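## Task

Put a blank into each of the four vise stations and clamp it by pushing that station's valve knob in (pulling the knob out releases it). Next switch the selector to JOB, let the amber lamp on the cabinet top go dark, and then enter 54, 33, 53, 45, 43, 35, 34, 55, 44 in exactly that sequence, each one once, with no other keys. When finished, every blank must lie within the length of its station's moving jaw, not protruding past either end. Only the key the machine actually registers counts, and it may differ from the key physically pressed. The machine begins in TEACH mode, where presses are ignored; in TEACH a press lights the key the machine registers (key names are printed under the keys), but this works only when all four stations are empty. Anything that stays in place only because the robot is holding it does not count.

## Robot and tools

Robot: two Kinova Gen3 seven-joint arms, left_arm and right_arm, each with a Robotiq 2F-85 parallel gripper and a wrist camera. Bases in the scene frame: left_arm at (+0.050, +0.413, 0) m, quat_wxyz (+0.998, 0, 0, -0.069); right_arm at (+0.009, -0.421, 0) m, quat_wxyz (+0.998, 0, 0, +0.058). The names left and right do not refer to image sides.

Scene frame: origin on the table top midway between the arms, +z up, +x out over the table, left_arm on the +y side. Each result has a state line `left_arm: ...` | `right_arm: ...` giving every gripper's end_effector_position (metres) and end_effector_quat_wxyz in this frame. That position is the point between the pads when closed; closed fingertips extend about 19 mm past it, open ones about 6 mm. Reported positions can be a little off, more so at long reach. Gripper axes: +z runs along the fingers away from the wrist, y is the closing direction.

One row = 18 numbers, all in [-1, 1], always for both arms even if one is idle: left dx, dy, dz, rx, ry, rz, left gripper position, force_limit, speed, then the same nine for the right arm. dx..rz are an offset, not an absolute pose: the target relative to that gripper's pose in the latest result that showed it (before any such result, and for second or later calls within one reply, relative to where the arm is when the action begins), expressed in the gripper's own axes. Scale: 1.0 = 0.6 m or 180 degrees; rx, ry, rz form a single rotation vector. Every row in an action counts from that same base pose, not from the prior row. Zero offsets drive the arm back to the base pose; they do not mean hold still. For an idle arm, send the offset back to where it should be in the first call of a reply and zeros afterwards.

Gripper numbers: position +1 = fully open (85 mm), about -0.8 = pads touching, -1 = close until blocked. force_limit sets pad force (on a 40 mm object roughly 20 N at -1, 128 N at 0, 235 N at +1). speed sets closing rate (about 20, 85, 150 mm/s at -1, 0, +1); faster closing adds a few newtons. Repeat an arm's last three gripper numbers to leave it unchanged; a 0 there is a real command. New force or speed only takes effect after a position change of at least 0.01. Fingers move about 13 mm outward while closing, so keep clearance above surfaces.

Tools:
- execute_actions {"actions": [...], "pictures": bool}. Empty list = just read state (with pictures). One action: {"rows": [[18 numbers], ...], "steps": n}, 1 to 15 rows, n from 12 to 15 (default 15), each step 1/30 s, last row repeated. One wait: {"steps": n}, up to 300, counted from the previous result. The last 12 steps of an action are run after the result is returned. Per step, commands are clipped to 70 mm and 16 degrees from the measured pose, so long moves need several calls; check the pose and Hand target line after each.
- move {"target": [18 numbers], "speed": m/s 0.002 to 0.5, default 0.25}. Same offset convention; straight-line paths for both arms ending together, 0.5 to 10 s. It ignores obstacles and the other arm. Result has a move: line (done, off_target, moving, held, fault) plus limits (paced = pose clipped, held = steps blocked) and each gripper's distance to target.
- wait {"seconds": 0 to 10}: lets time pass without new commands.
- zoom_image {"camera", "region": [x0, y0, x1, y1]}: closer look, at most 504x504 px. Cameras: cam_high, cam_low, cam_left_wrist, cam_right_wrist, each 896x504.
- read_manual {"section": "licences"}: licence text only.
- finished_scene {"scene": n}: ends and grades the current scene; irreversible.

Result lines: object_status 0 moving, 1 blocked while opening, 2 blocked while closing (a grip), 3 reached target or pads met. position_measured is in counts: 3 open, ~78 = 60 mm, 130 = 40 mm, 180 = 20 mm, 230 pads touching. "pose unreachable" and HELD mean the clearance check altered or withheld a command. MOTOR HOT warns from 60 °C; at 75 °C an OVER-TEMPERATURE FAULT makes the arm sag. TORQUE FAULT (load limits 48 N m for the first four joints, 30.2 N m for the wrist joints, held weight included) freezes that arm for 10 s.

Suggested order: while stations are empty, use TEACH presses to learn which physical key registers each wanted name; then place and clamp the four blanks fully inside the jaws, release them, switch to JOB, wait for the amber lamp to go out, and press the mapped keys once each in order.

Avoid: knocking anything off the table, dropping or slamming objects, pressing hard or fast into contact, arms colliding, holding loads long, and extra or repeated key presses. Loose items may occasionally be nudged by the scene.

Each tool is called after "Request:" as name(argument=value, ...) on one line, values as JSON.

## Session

Request:
execute_actions(actions=[])

Scene clock: 0.00 s of 9600.00 s.
left_arm: end_effector_position=(+0.5160, +0.5073, +0.2357) position_measured=3 object_status=3 end_effector_quat_wxyz=(+0.119, +0.852, +0.169, +0.482) | right_arm: end_effector_position=(+0.4651, -0.4691, +0.1973) position_measured=3 object_status=3 end_effector_quat_wxyz=(-0.023, -0.544, +0.839, +0.009)
Joint positions: left_arm=[-0.683  0.281 -0.066  2.512  2.295  0.793  2.325] | right_arm=[ 0.352  0.499 -0.291  1.571  0.16   1.143  2.625]
Joint velocities: left_arm=[-0.001  0.001 -0.     0.     0.001  0.     0.   ] | right_arm=[ 0.    -0.    -0.001 -0.    -0.    -0.     0.   ]
Joint torques (N m, as the joint torque sensors report them, + toward a larger angle): no reading
Motor temperatures (°C, as the motors report them): left_arm=[32 32 28 28 35 30 40] | right_arm=[31 30 29 27 36 34 39]
Hand target (left_arm): +0.516, +0.507, +0.236; +0.119, +0.852, +0.169, +0.482
Hand target (right_arm): +0.465, -0.469, +0.197; -0.023, -0.544, +0.839, +0.009

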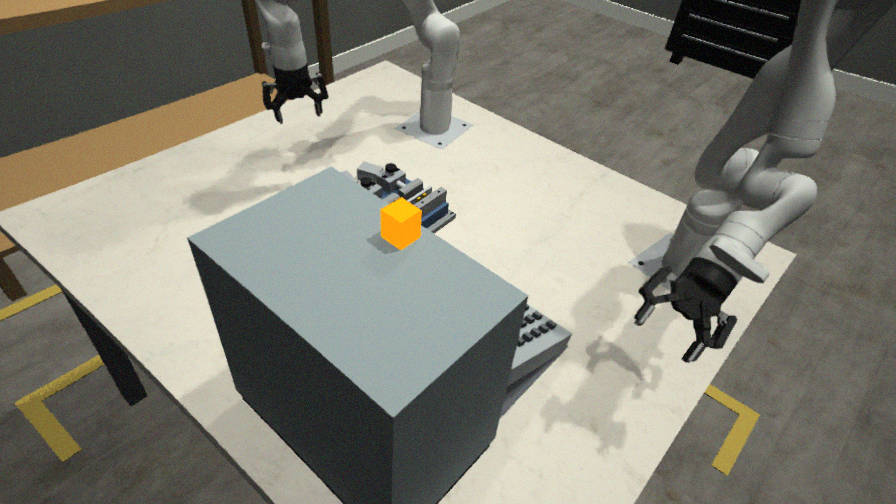

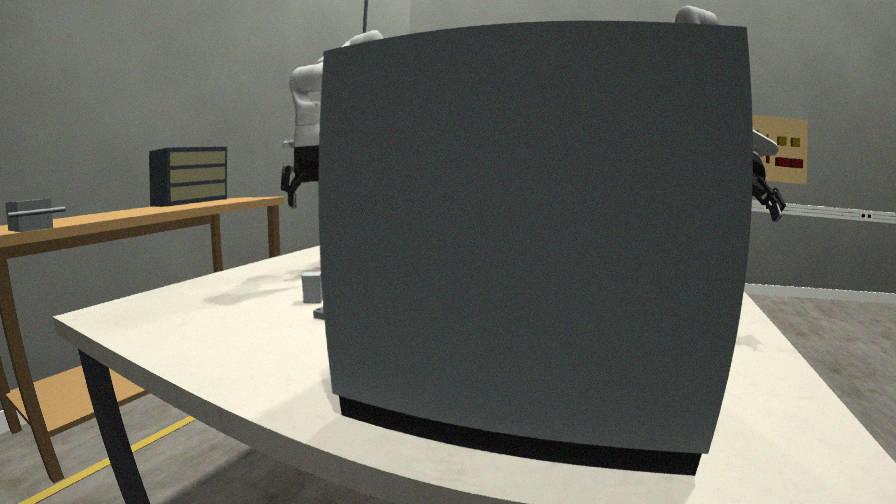

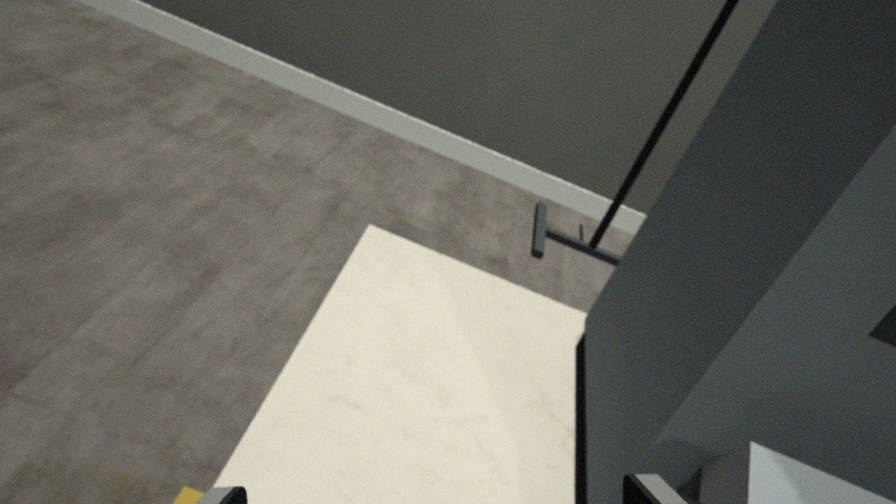

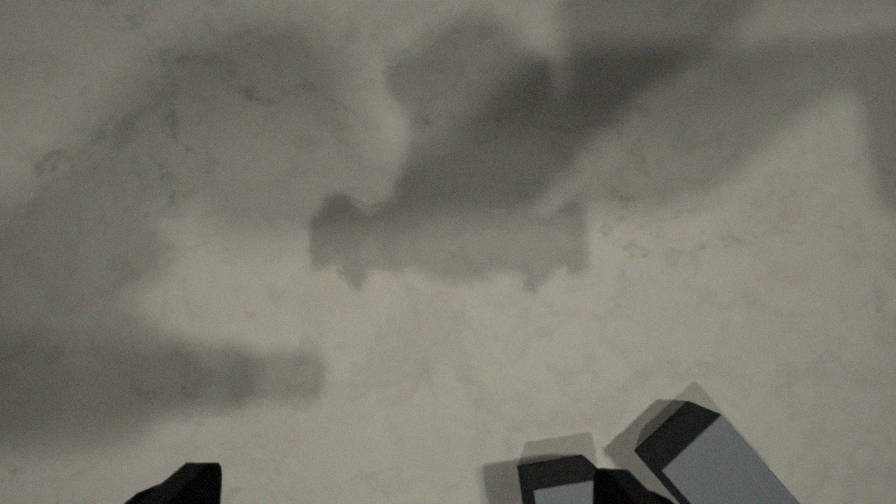

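Request:
move(target=[-0.238,0.462,-0.146,0.052,-0.186,0.124,-1,0,0, -0.295,0.159,-0.30,0,0,-0.144,1,0,0], speed=0.2)

Scene clock: 4.10 s of 9600.00 s.
left_arm: end_effector_position=(+0.4217, +0.2011, +0.2696) position_measured=232 object_status=3 end_effector_quat_wxyz=(-0.001, +0.976, -0.000, +0.217) | right_arm: end_effector_position=(+0.4576, -0.2668, +0.3756) position_measured=3 object_status=3 end_effector_quat_wxyz=(+0.020, +0.718, -0.695, -0.015)
Joint positions: left_arm=[ 0.032  0.11   0.534  1.982  2.659 -0.778  2.561] | right_arm=[-0.007  0.459 -0.46   1.065  0.181  1.704  2.649]
Joint velocities: left_arm=[ 0.007  0.01   0.005 -0.006 -0.003 -0.008  0.006] | right_arm=[-0.001  0.003 -0.    -0.004  0.001  0.003  0.   ]
Joint torques (N m, as the joint torque sensors report them, + toward a larger angle): left_arm=[  0.21 -10.88   0.77  -7.84  -0.54   0.84   0.29] | right_arm=[ -0.2  -17.12  -1.93  -8.66  -0.04  -0.05  -0.03]
Motor temperatures (°C, as the motors report them): left_arm=[32 32 28 28 35 30 40] | right_arm=[31 30 29 27 36 34 39]
Hand target (left_arm): +0.422, +0.201, +0.269; -0.001, +0.976, -0.000, +0.216
Hand target (right_arm): +0.458, -0.267, +0.376; +0.020, +0.719, -0.695, -0.015
Off the commanded pose (left_arm): 0.002 m, 0 deg.
Off the commanded pose (right_arm): 0.001 m, 0 deg.
Kept back: nothing.
move: done

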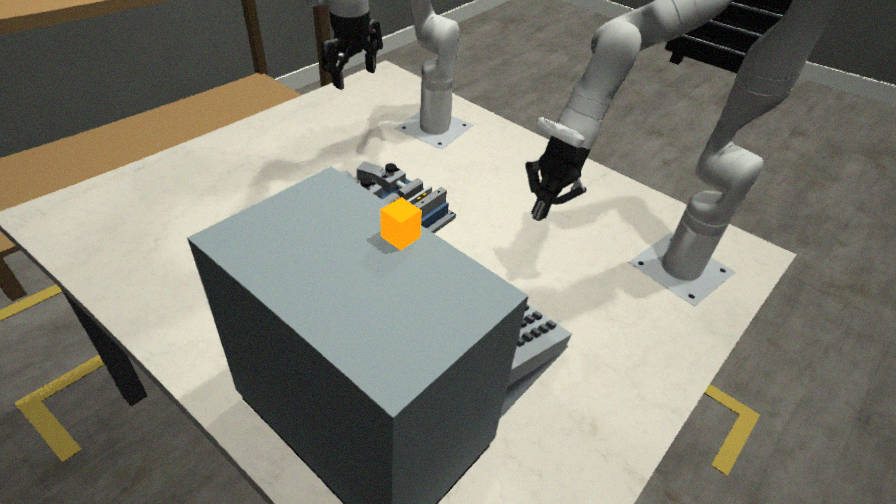

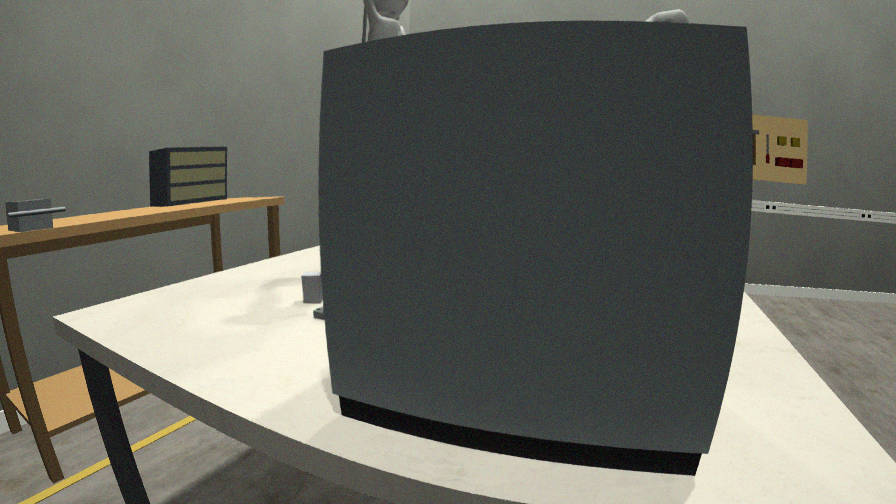

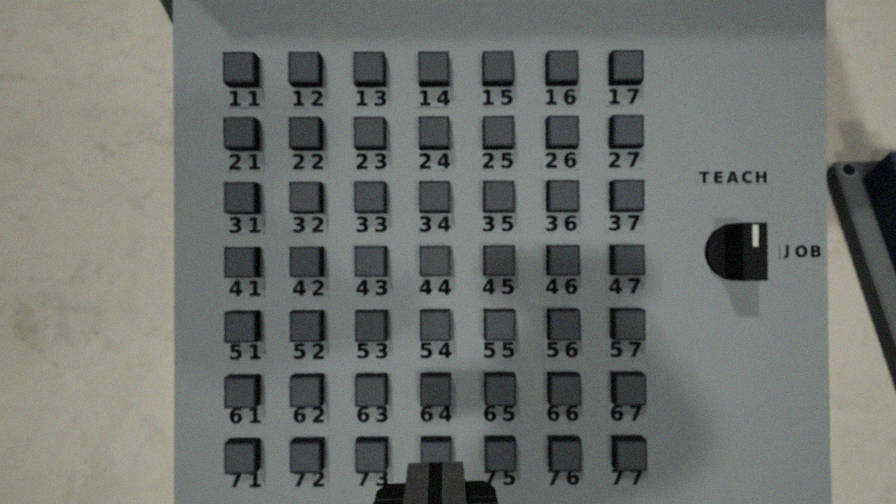

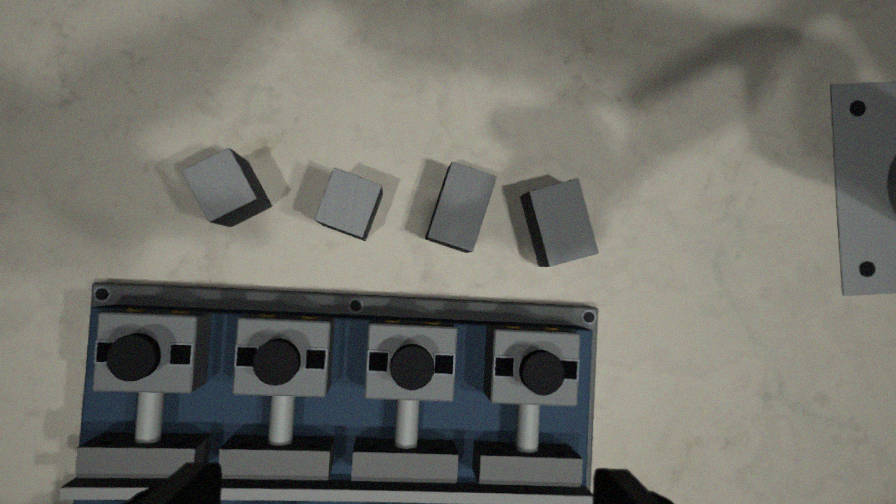

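Request:
move(target=[0.107,0,0.233,0,0,0,-1,0,0, 0.16,0.173,0.407,0.012,-0.012,0.415,1,0,0], speed=0.25)

Scene clock: 8.60 s of 9600.00 s.
left_arm: end_effector_position=(+0.5387, +0.2015, +0.1704) position_measured=232 object_status=3 end_effector_quat_wxyz=(-0.001, +0.976, -0.000, +0.217) | right_arm: end_effector_position=(+0.3463, -0.3693, +0.1377) position_measured=3 object_status=3 end_effector_quat_wxyz=(+0.000, -0.148, +0.989, -0.000)
Joint positions: left_arm=[ 0.063  0.472  0.388  1.872  2.371 -0.568  2.694] | right_arm=[ 0.044  0.325 -0.192  2.092  0.093  0.732  1.544]
Joint velocities: left_arm=[ 0.001  0.004 -0.    -0.001 -0.001 -0.     0.   ] | right_arm=[-0.004  0.001  0.001  0.005  0.003 -0.007 -0.011]
Joint torques (N m, as the joint torque sensors report them, + toward a larger angle): left_arm=[ -0.04 -16.71   2.23  -6.16   0.     0.4    0.26] | right_arm=[ -0.12 -12.29  -1.26  -5.42   0.25  -0.31   0.14]
Motor temperatures (°C, as the motors report them): left_arm=[32 32 28 28 35 30 40] | right_arm=[31 30 29 27 36 34 39]
Hand target (left_arm): +0.539, +0.201, +0.170; -0.001, +0.976, -0.000, +0.217
Hand target (right_arm): +0.346, -0.369, +0.138; +0.000, -0.148, +0.989, -0.001
Off the commanded pose (left_arm): 0.000 m, 0 deg.
Off the commanded pose (right_arm): 0.002 m, 0 deg.
Kept back: nothing.
move: done

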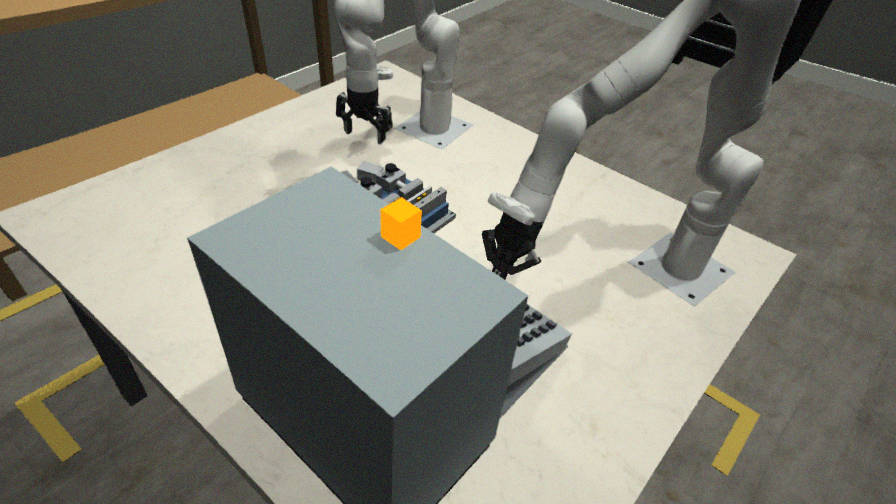

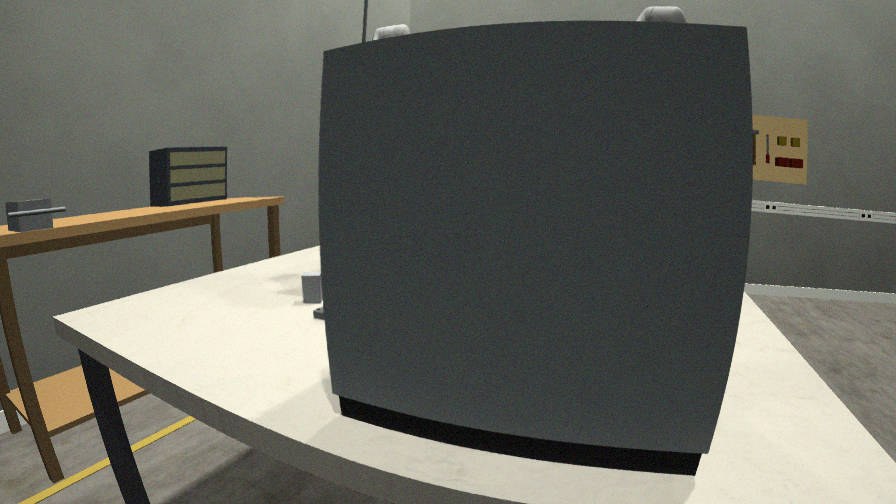

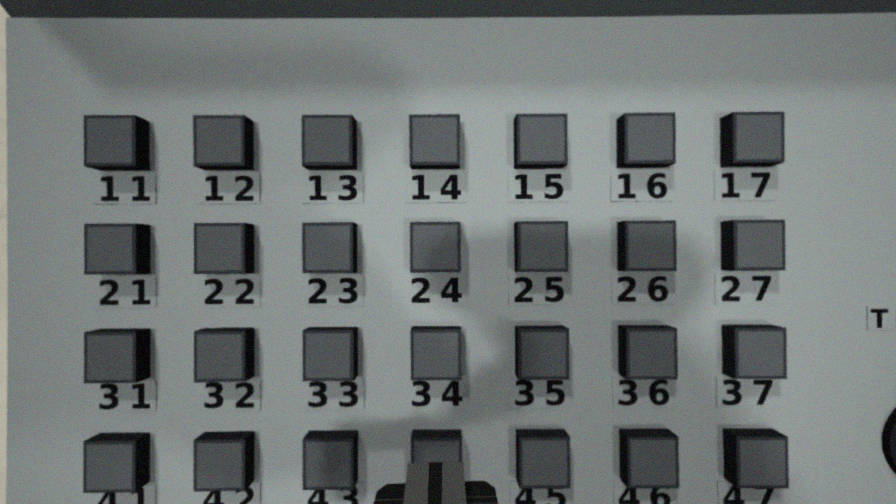

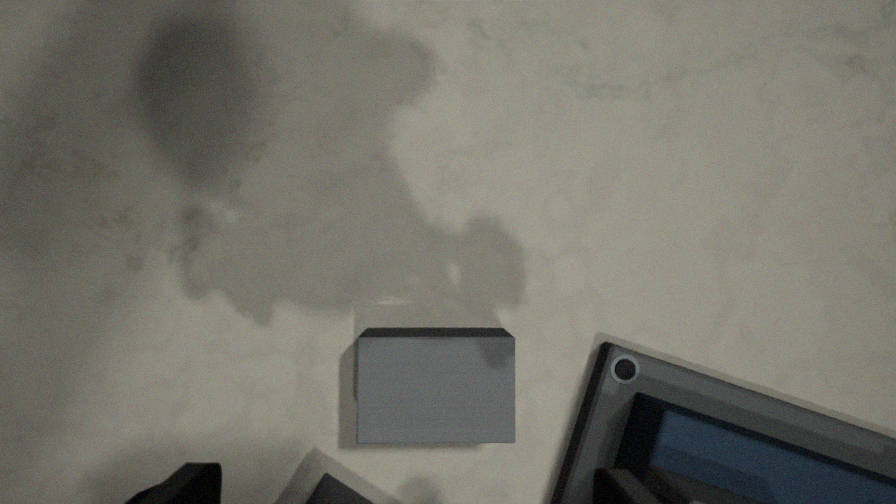

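Request:
move(target=[0,0,0.058,0,0,0,-1,0,0, 0.017,0.01,0.08,0,0,0,0.69,0,0], speed=0.1)

Request:
move(target=[0,0,0.023,0,0,0,-1,0,0, 0,0,0,0,0,0,0.69,0,0], speed=0.03)

Scene clock: 10.87 s of 9600.00 s.
left_arm: end_effector_position=(+0.5534, +0.2017, +0.1390) position_measured=232 object_status=3 end_effector_quat_wxyz=(-0.001, +0.976, -0.000, +0.217) | right_arm: end_effector_position=(+0.3349, -0.3670, +0.0899) position_measured=43 object_status=3 end_effector_quat_wxyz=(+0.000, -0.148, +0.989, -0.001)
Joint positions: left_arm=[ 0.095  0.545  0.329  1.866  2.299 -0.502  2.754] | right_arm=[ 0.01   0.414 -0.173  2.186  0.135  0.55   1.487]
Joint velocities: left_arm=[ 0.003  0.004 -0.001 -0.    -0.003  0.002  0.002] | right_arm=[-0.004  0.006  0.001  0.002  0.003 -0.005 -0.003]
Joint torques (N m, as the joint torque sensors report them, + toward a larger angle): left_arm=[  0.28 -17.76   1.82  -6.15  -0.41   0.51   0.03] | right_arm=[  0.06 -12.73  -1.08  -4.11  -0.04  -0.13   0.13]
Motor temperatures (°C, as the motors report them): left_arm=[32 32 28 28 35 30 40] | right_arm=[31 30 29 27 36 34 39]
Hand target (left_arm): +0.553, +0.202, +0.139; -0.001, +0.976, -0.000, +0.217
Hand target (right_arm): +0.335, -0.367, +0.090; +0.000, -0.148, +0.989, -0.001
Off the commanded pose (left_arm): 0.000 m, 0 deg.
Off the commanded pose (right_arm): 0.000 m, 0 deg.
Kept back: nothing.
move: done

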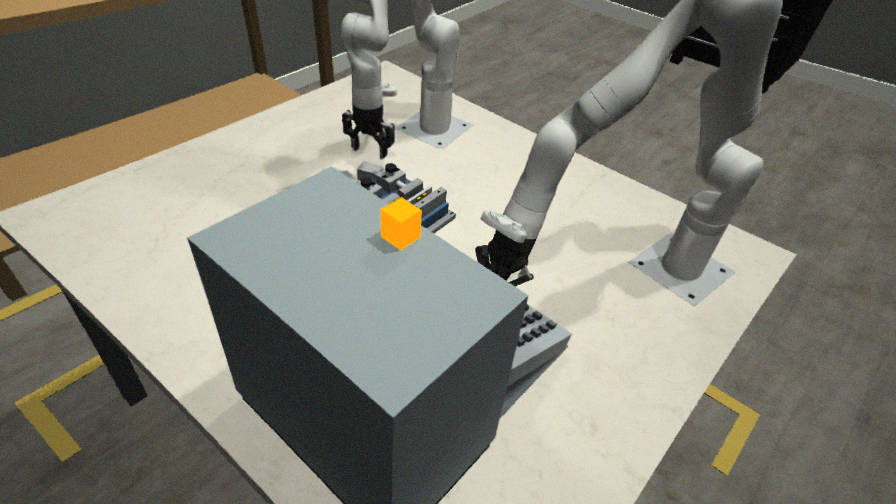

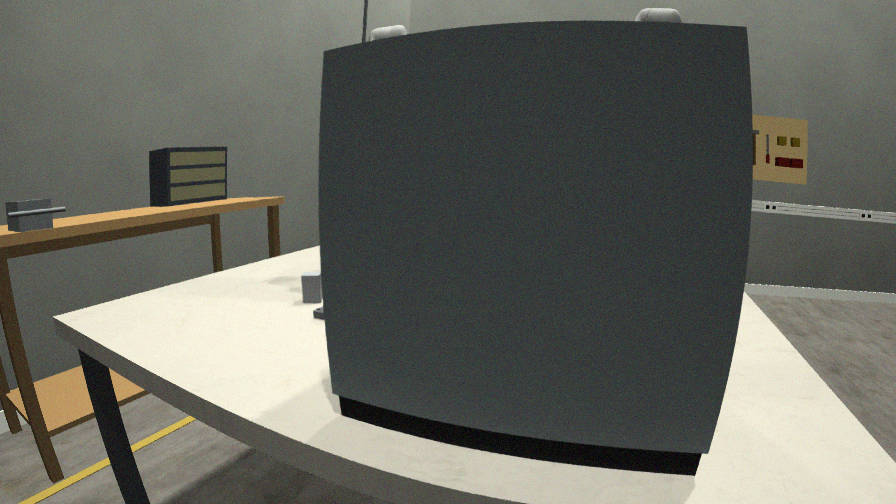

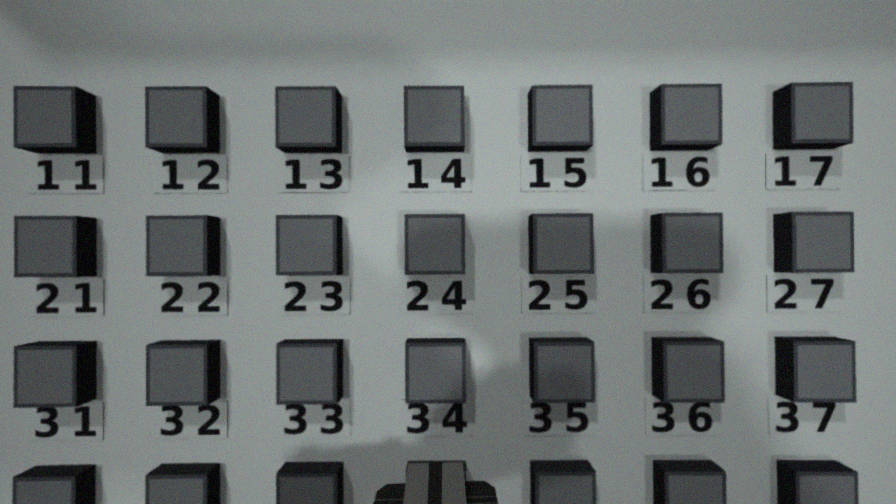

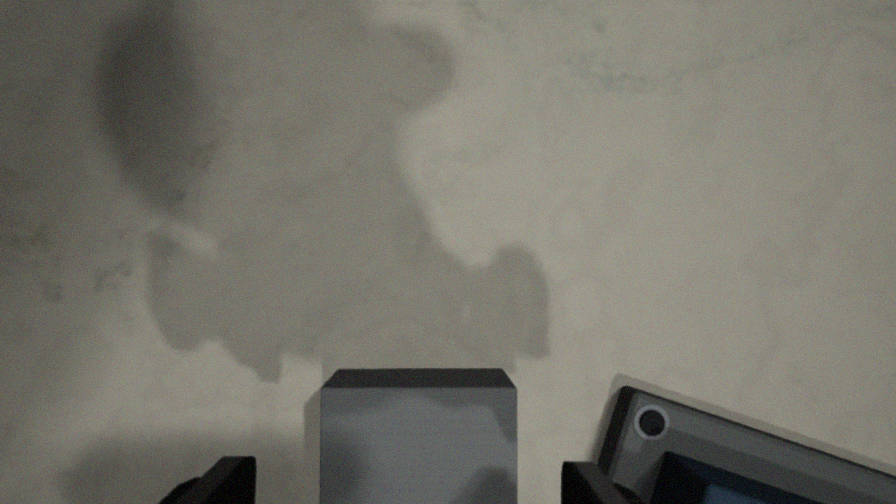

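Scene clock: 11.60 s of 9600.00 s.
left_arm: end_effector_position=(+0.5588, +0.2017, +0.1272) position_measured=232 object_status=3 end_effector_quat_wxyz=(-0.001, +0.976, -0.000, +0.217) | right_arm: end_effector_position=(+0.3349, -0.3670, +0.0899) position_measured=43 object_status=3 end_effector_quat_wxyz=(+0.000, -0.148, +0.989, -0.001)
Joint positions: left_arm=[ 0.108  0.572  0.305  1.862  2.274 -0.477  2.777] | right_arm=[ 0.01   0.414 -0.173  2.186  0.135  0.55   1.487]
Joint velocities: left_arm=[ 0.002  0.003 -0.004 -0.    -0.005  0.004  0.003] | right_arm=[-0.     0.    -0.     0.     0.    -0.001 -0.   ]
Joint torques (N m, as the joint torque sensors report them, + toward a larger angle): left_arm=[  0.15 -17.15   2.02  -6.53  -0.23   0.3    0.1 ] | right_arm=[ -0.33 -12.93  -1.09  -3.99  -0.1   -0.14   0.  ]
Motor temperatures (°C, as the motors report them): left_arm=[32 32 28 28 35 30 40] | right_arm=[31 30 29 27 36 34 39]
Hand target (left_arm): +0.559, +0.202, +0.127; -0.001, +0.976, -0.000, +0.217
Hand target (right_arm): +0.335, -0.367, +0.090; +0.000, -0.148, +0.989, -0.001
Off the commanded pose (left_arm): 0.001 m, 0 deg.
Off the commanded pose (right_arm): 0.000 m, 0 deg.
Kept back: nothing.
move: done

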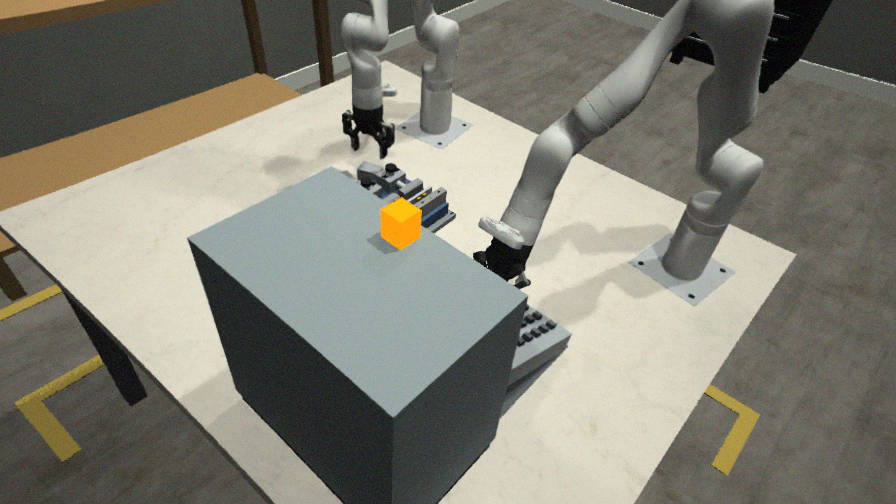

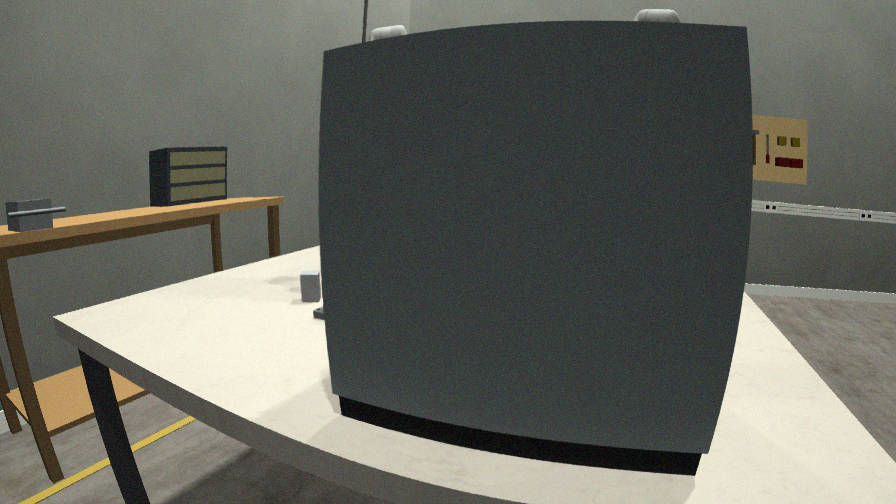

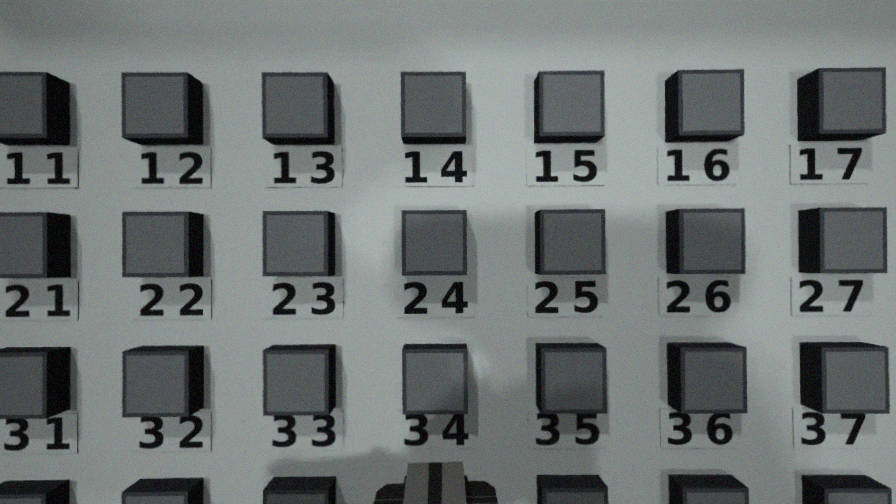

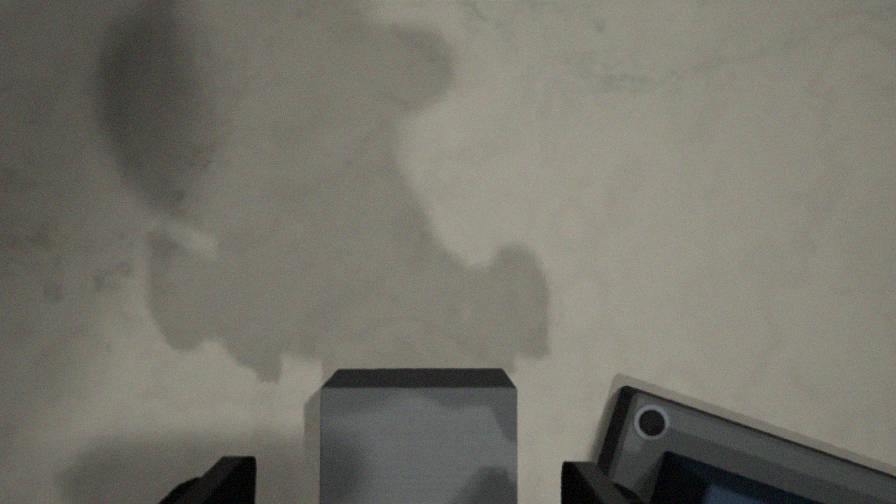

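Request:
move(target=[0,0,0.006,0,0,0,-1,0,0, 0.002,0.002,0.093,0,0,0,0.69,0,0], speed=0.07)

Request:
move(target=[-0.11,0,-0.1,0,0,0,-1,0,0, 0,0,0,0,0,0,-1,-0.3,-0.3], speed=0.15)

Scene clock: 13.67 s of 9600.00 s.
left_arm: end_effector_position=(+0.5592, +0.2016, +0.1266) position_measured=232 object_status=3 end_effector_quat_wxyz=(-0.002, +0.976, -0.001, +0.218) | right_arm: end_effector_position=(+0.3337, -0.3665, +0.0343) position_measured=43 object_status=3 end_effector_quat_wxyz=(+0.001, -0.148, +0.989, -0.001)
Joint positions: left_arm=[ 0.112  0.574  0.3    1.863  2.268 -0.474  2.783] | right_arm=[-0.037  0.56  -0.12   2.238  0.191  0.352  1.432]
Joint velocities: left_arm=[ 0.    -0.001  0.     0.    -0.001  0.001  0.001] | right_arm=[-0.003  0.007  0.001  0.001  0.001 -0.004 -0.001]
Joint torques (N m, as the joint torque sensors report them, + toward a larger angle): left_arm=[ -0.8  -13.23   0.79  -7.89  -0.6    1.86   0.24] | right_arm=[ -0.08 -13.53  -0.75  -2.62   0.18  -0.33   0.06]
Motor temperatures (°C, as the motors report them): left_arm=[32 32 28 28 35 30 40] | right_arm=[31 30 29 27 36 34 39]
Hand target (left_arm): +0.560, +0.202, +0.124; -0.001, +0.976, -0.000, +0.217
Hand target (right_arm): +0.334, -0.366, +0.034; +0.000, -0.148, +0.989, -0.001
Off the commanded pose (left_arm): 0.003 m, 0 deg.
Off the commanded pose (right_arm): 0.000 m, 0 deg.
Kept back: nothing.
move: done

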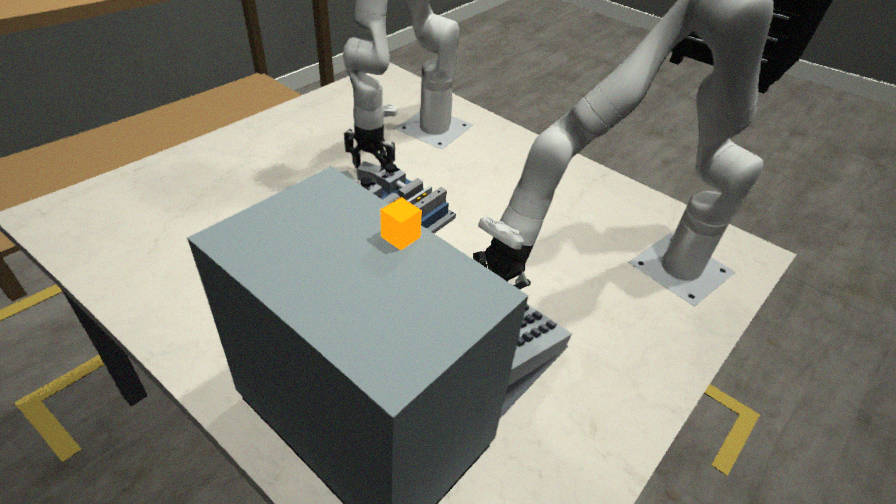

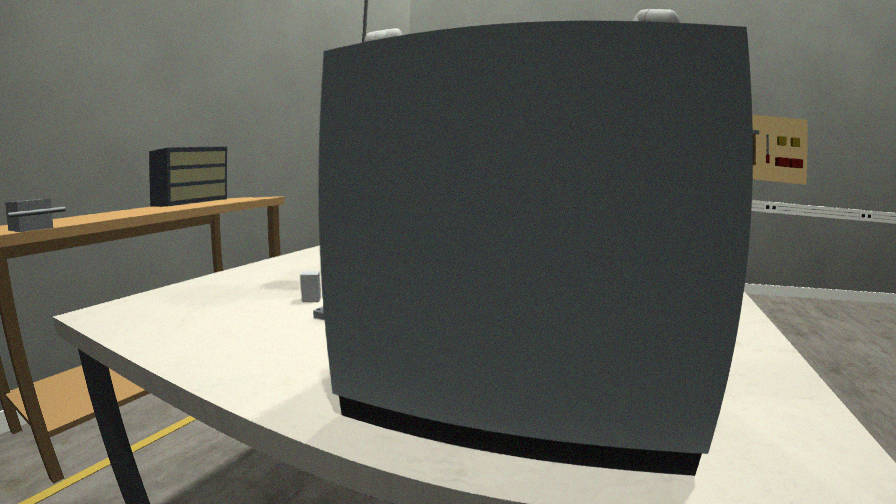

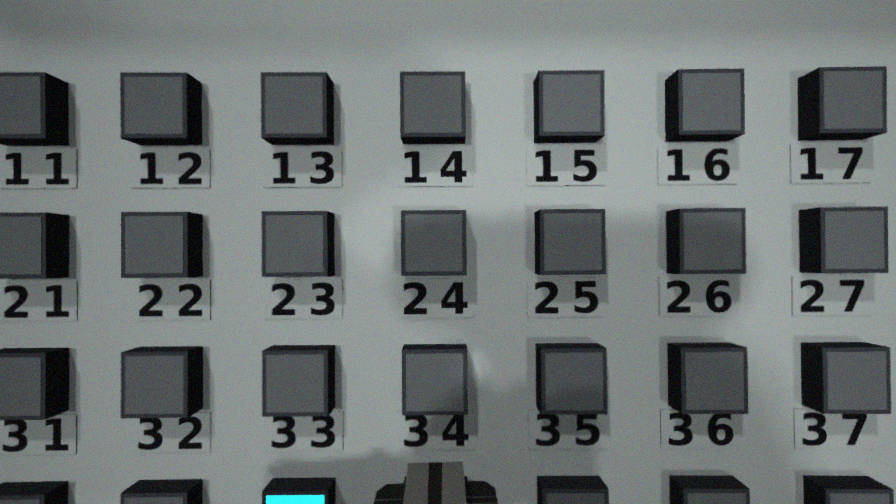

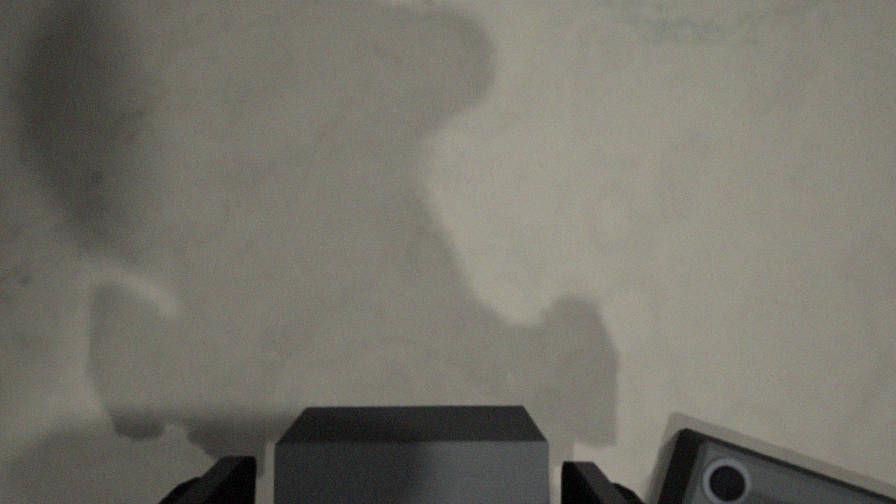

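Scene clock: 14.73 s of 9600.00 s.
left_arm: end_effector_position=(+0.4740, +0.2014, +0.1524) position_measured=232 object_status=3 end_effector_quat_wxyz=(-0.002, +0.976, -0.001, +0.218) | right_arm: end_effector_position=(+0.3337, -0.3664, +0.0347) position_measured=81 object_status=2 end_effector_quat_wxyz=(+0.001, -0.148, +0.989, -0.001)
Joint positions: left_arm=[ 0.195  0.398  0.301  2.066  2.266 -0.471  2.909] | right_arm=[-0.037  0.558 -0.12   2.238  0.191  0.352  1.433]
Joint velocities: left_arm=[ 0.004 -0.008  0.001  0.004 -0.001 -0.     0.002] | right_arm=[-0.002 -0.    -0.001  0.    -0.001 -0.    -0.001]
Joint torques (N m, as the joint torque sensors report them, + toward a larger angle): left_arm=[ -0.42 -14.72   1.57  -5.23  -0.13  -0.09   0.16] | right_arm=[ -0.11 -12.77  -0.82  -2.61   0.19  -0.41   0.01]
Motor temperatures (°C, as the motors report them): left_arm=[32 32 28 28 35 30 40] | right_arm=[31 30 29 27 36 34 39]
Hand target (left_arm): +0.474, +0.201, +0.153; -0.002, +0.976, -0.001, +0.218
Hand target (right_arm): +0.334, -0.367, +0.034; +0.001, -0.148, +0.989, -0.001
Off the commanded pose (left_arm): 0.000 m, 0 deg.
Off the commanded pose (right_arm): 0.000 m, 0 deg.
Kept back: nothing.
move: done

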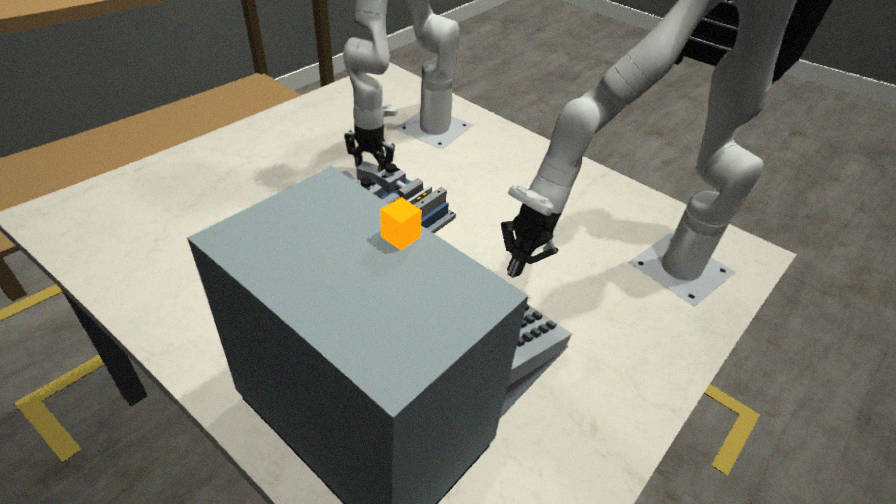

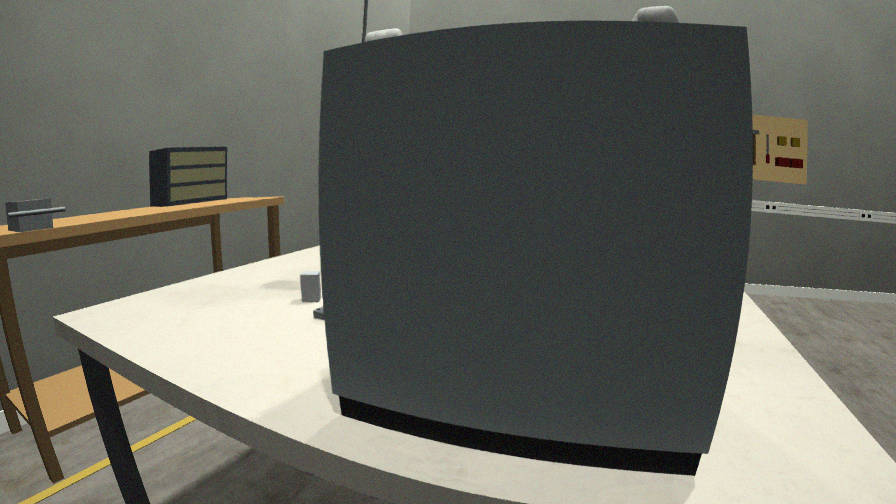

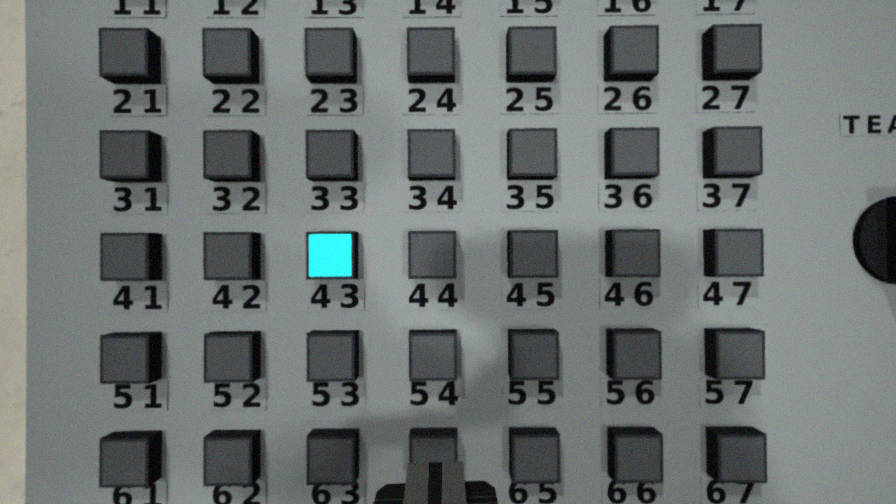

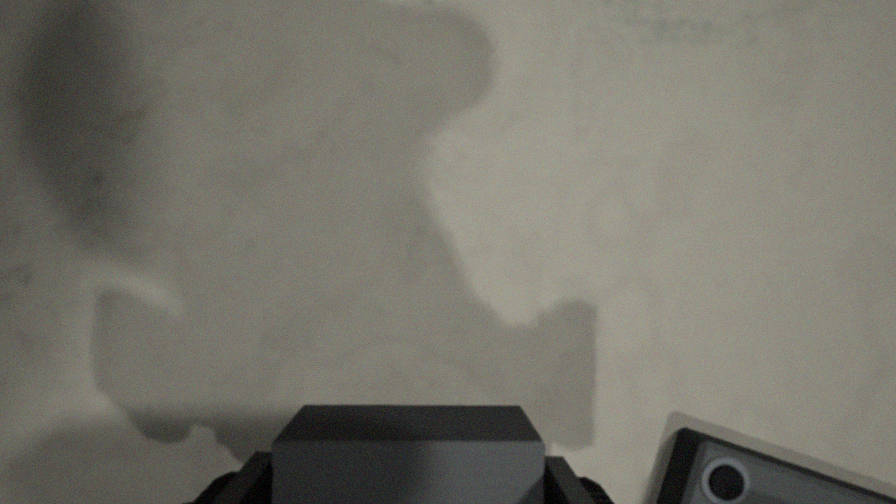

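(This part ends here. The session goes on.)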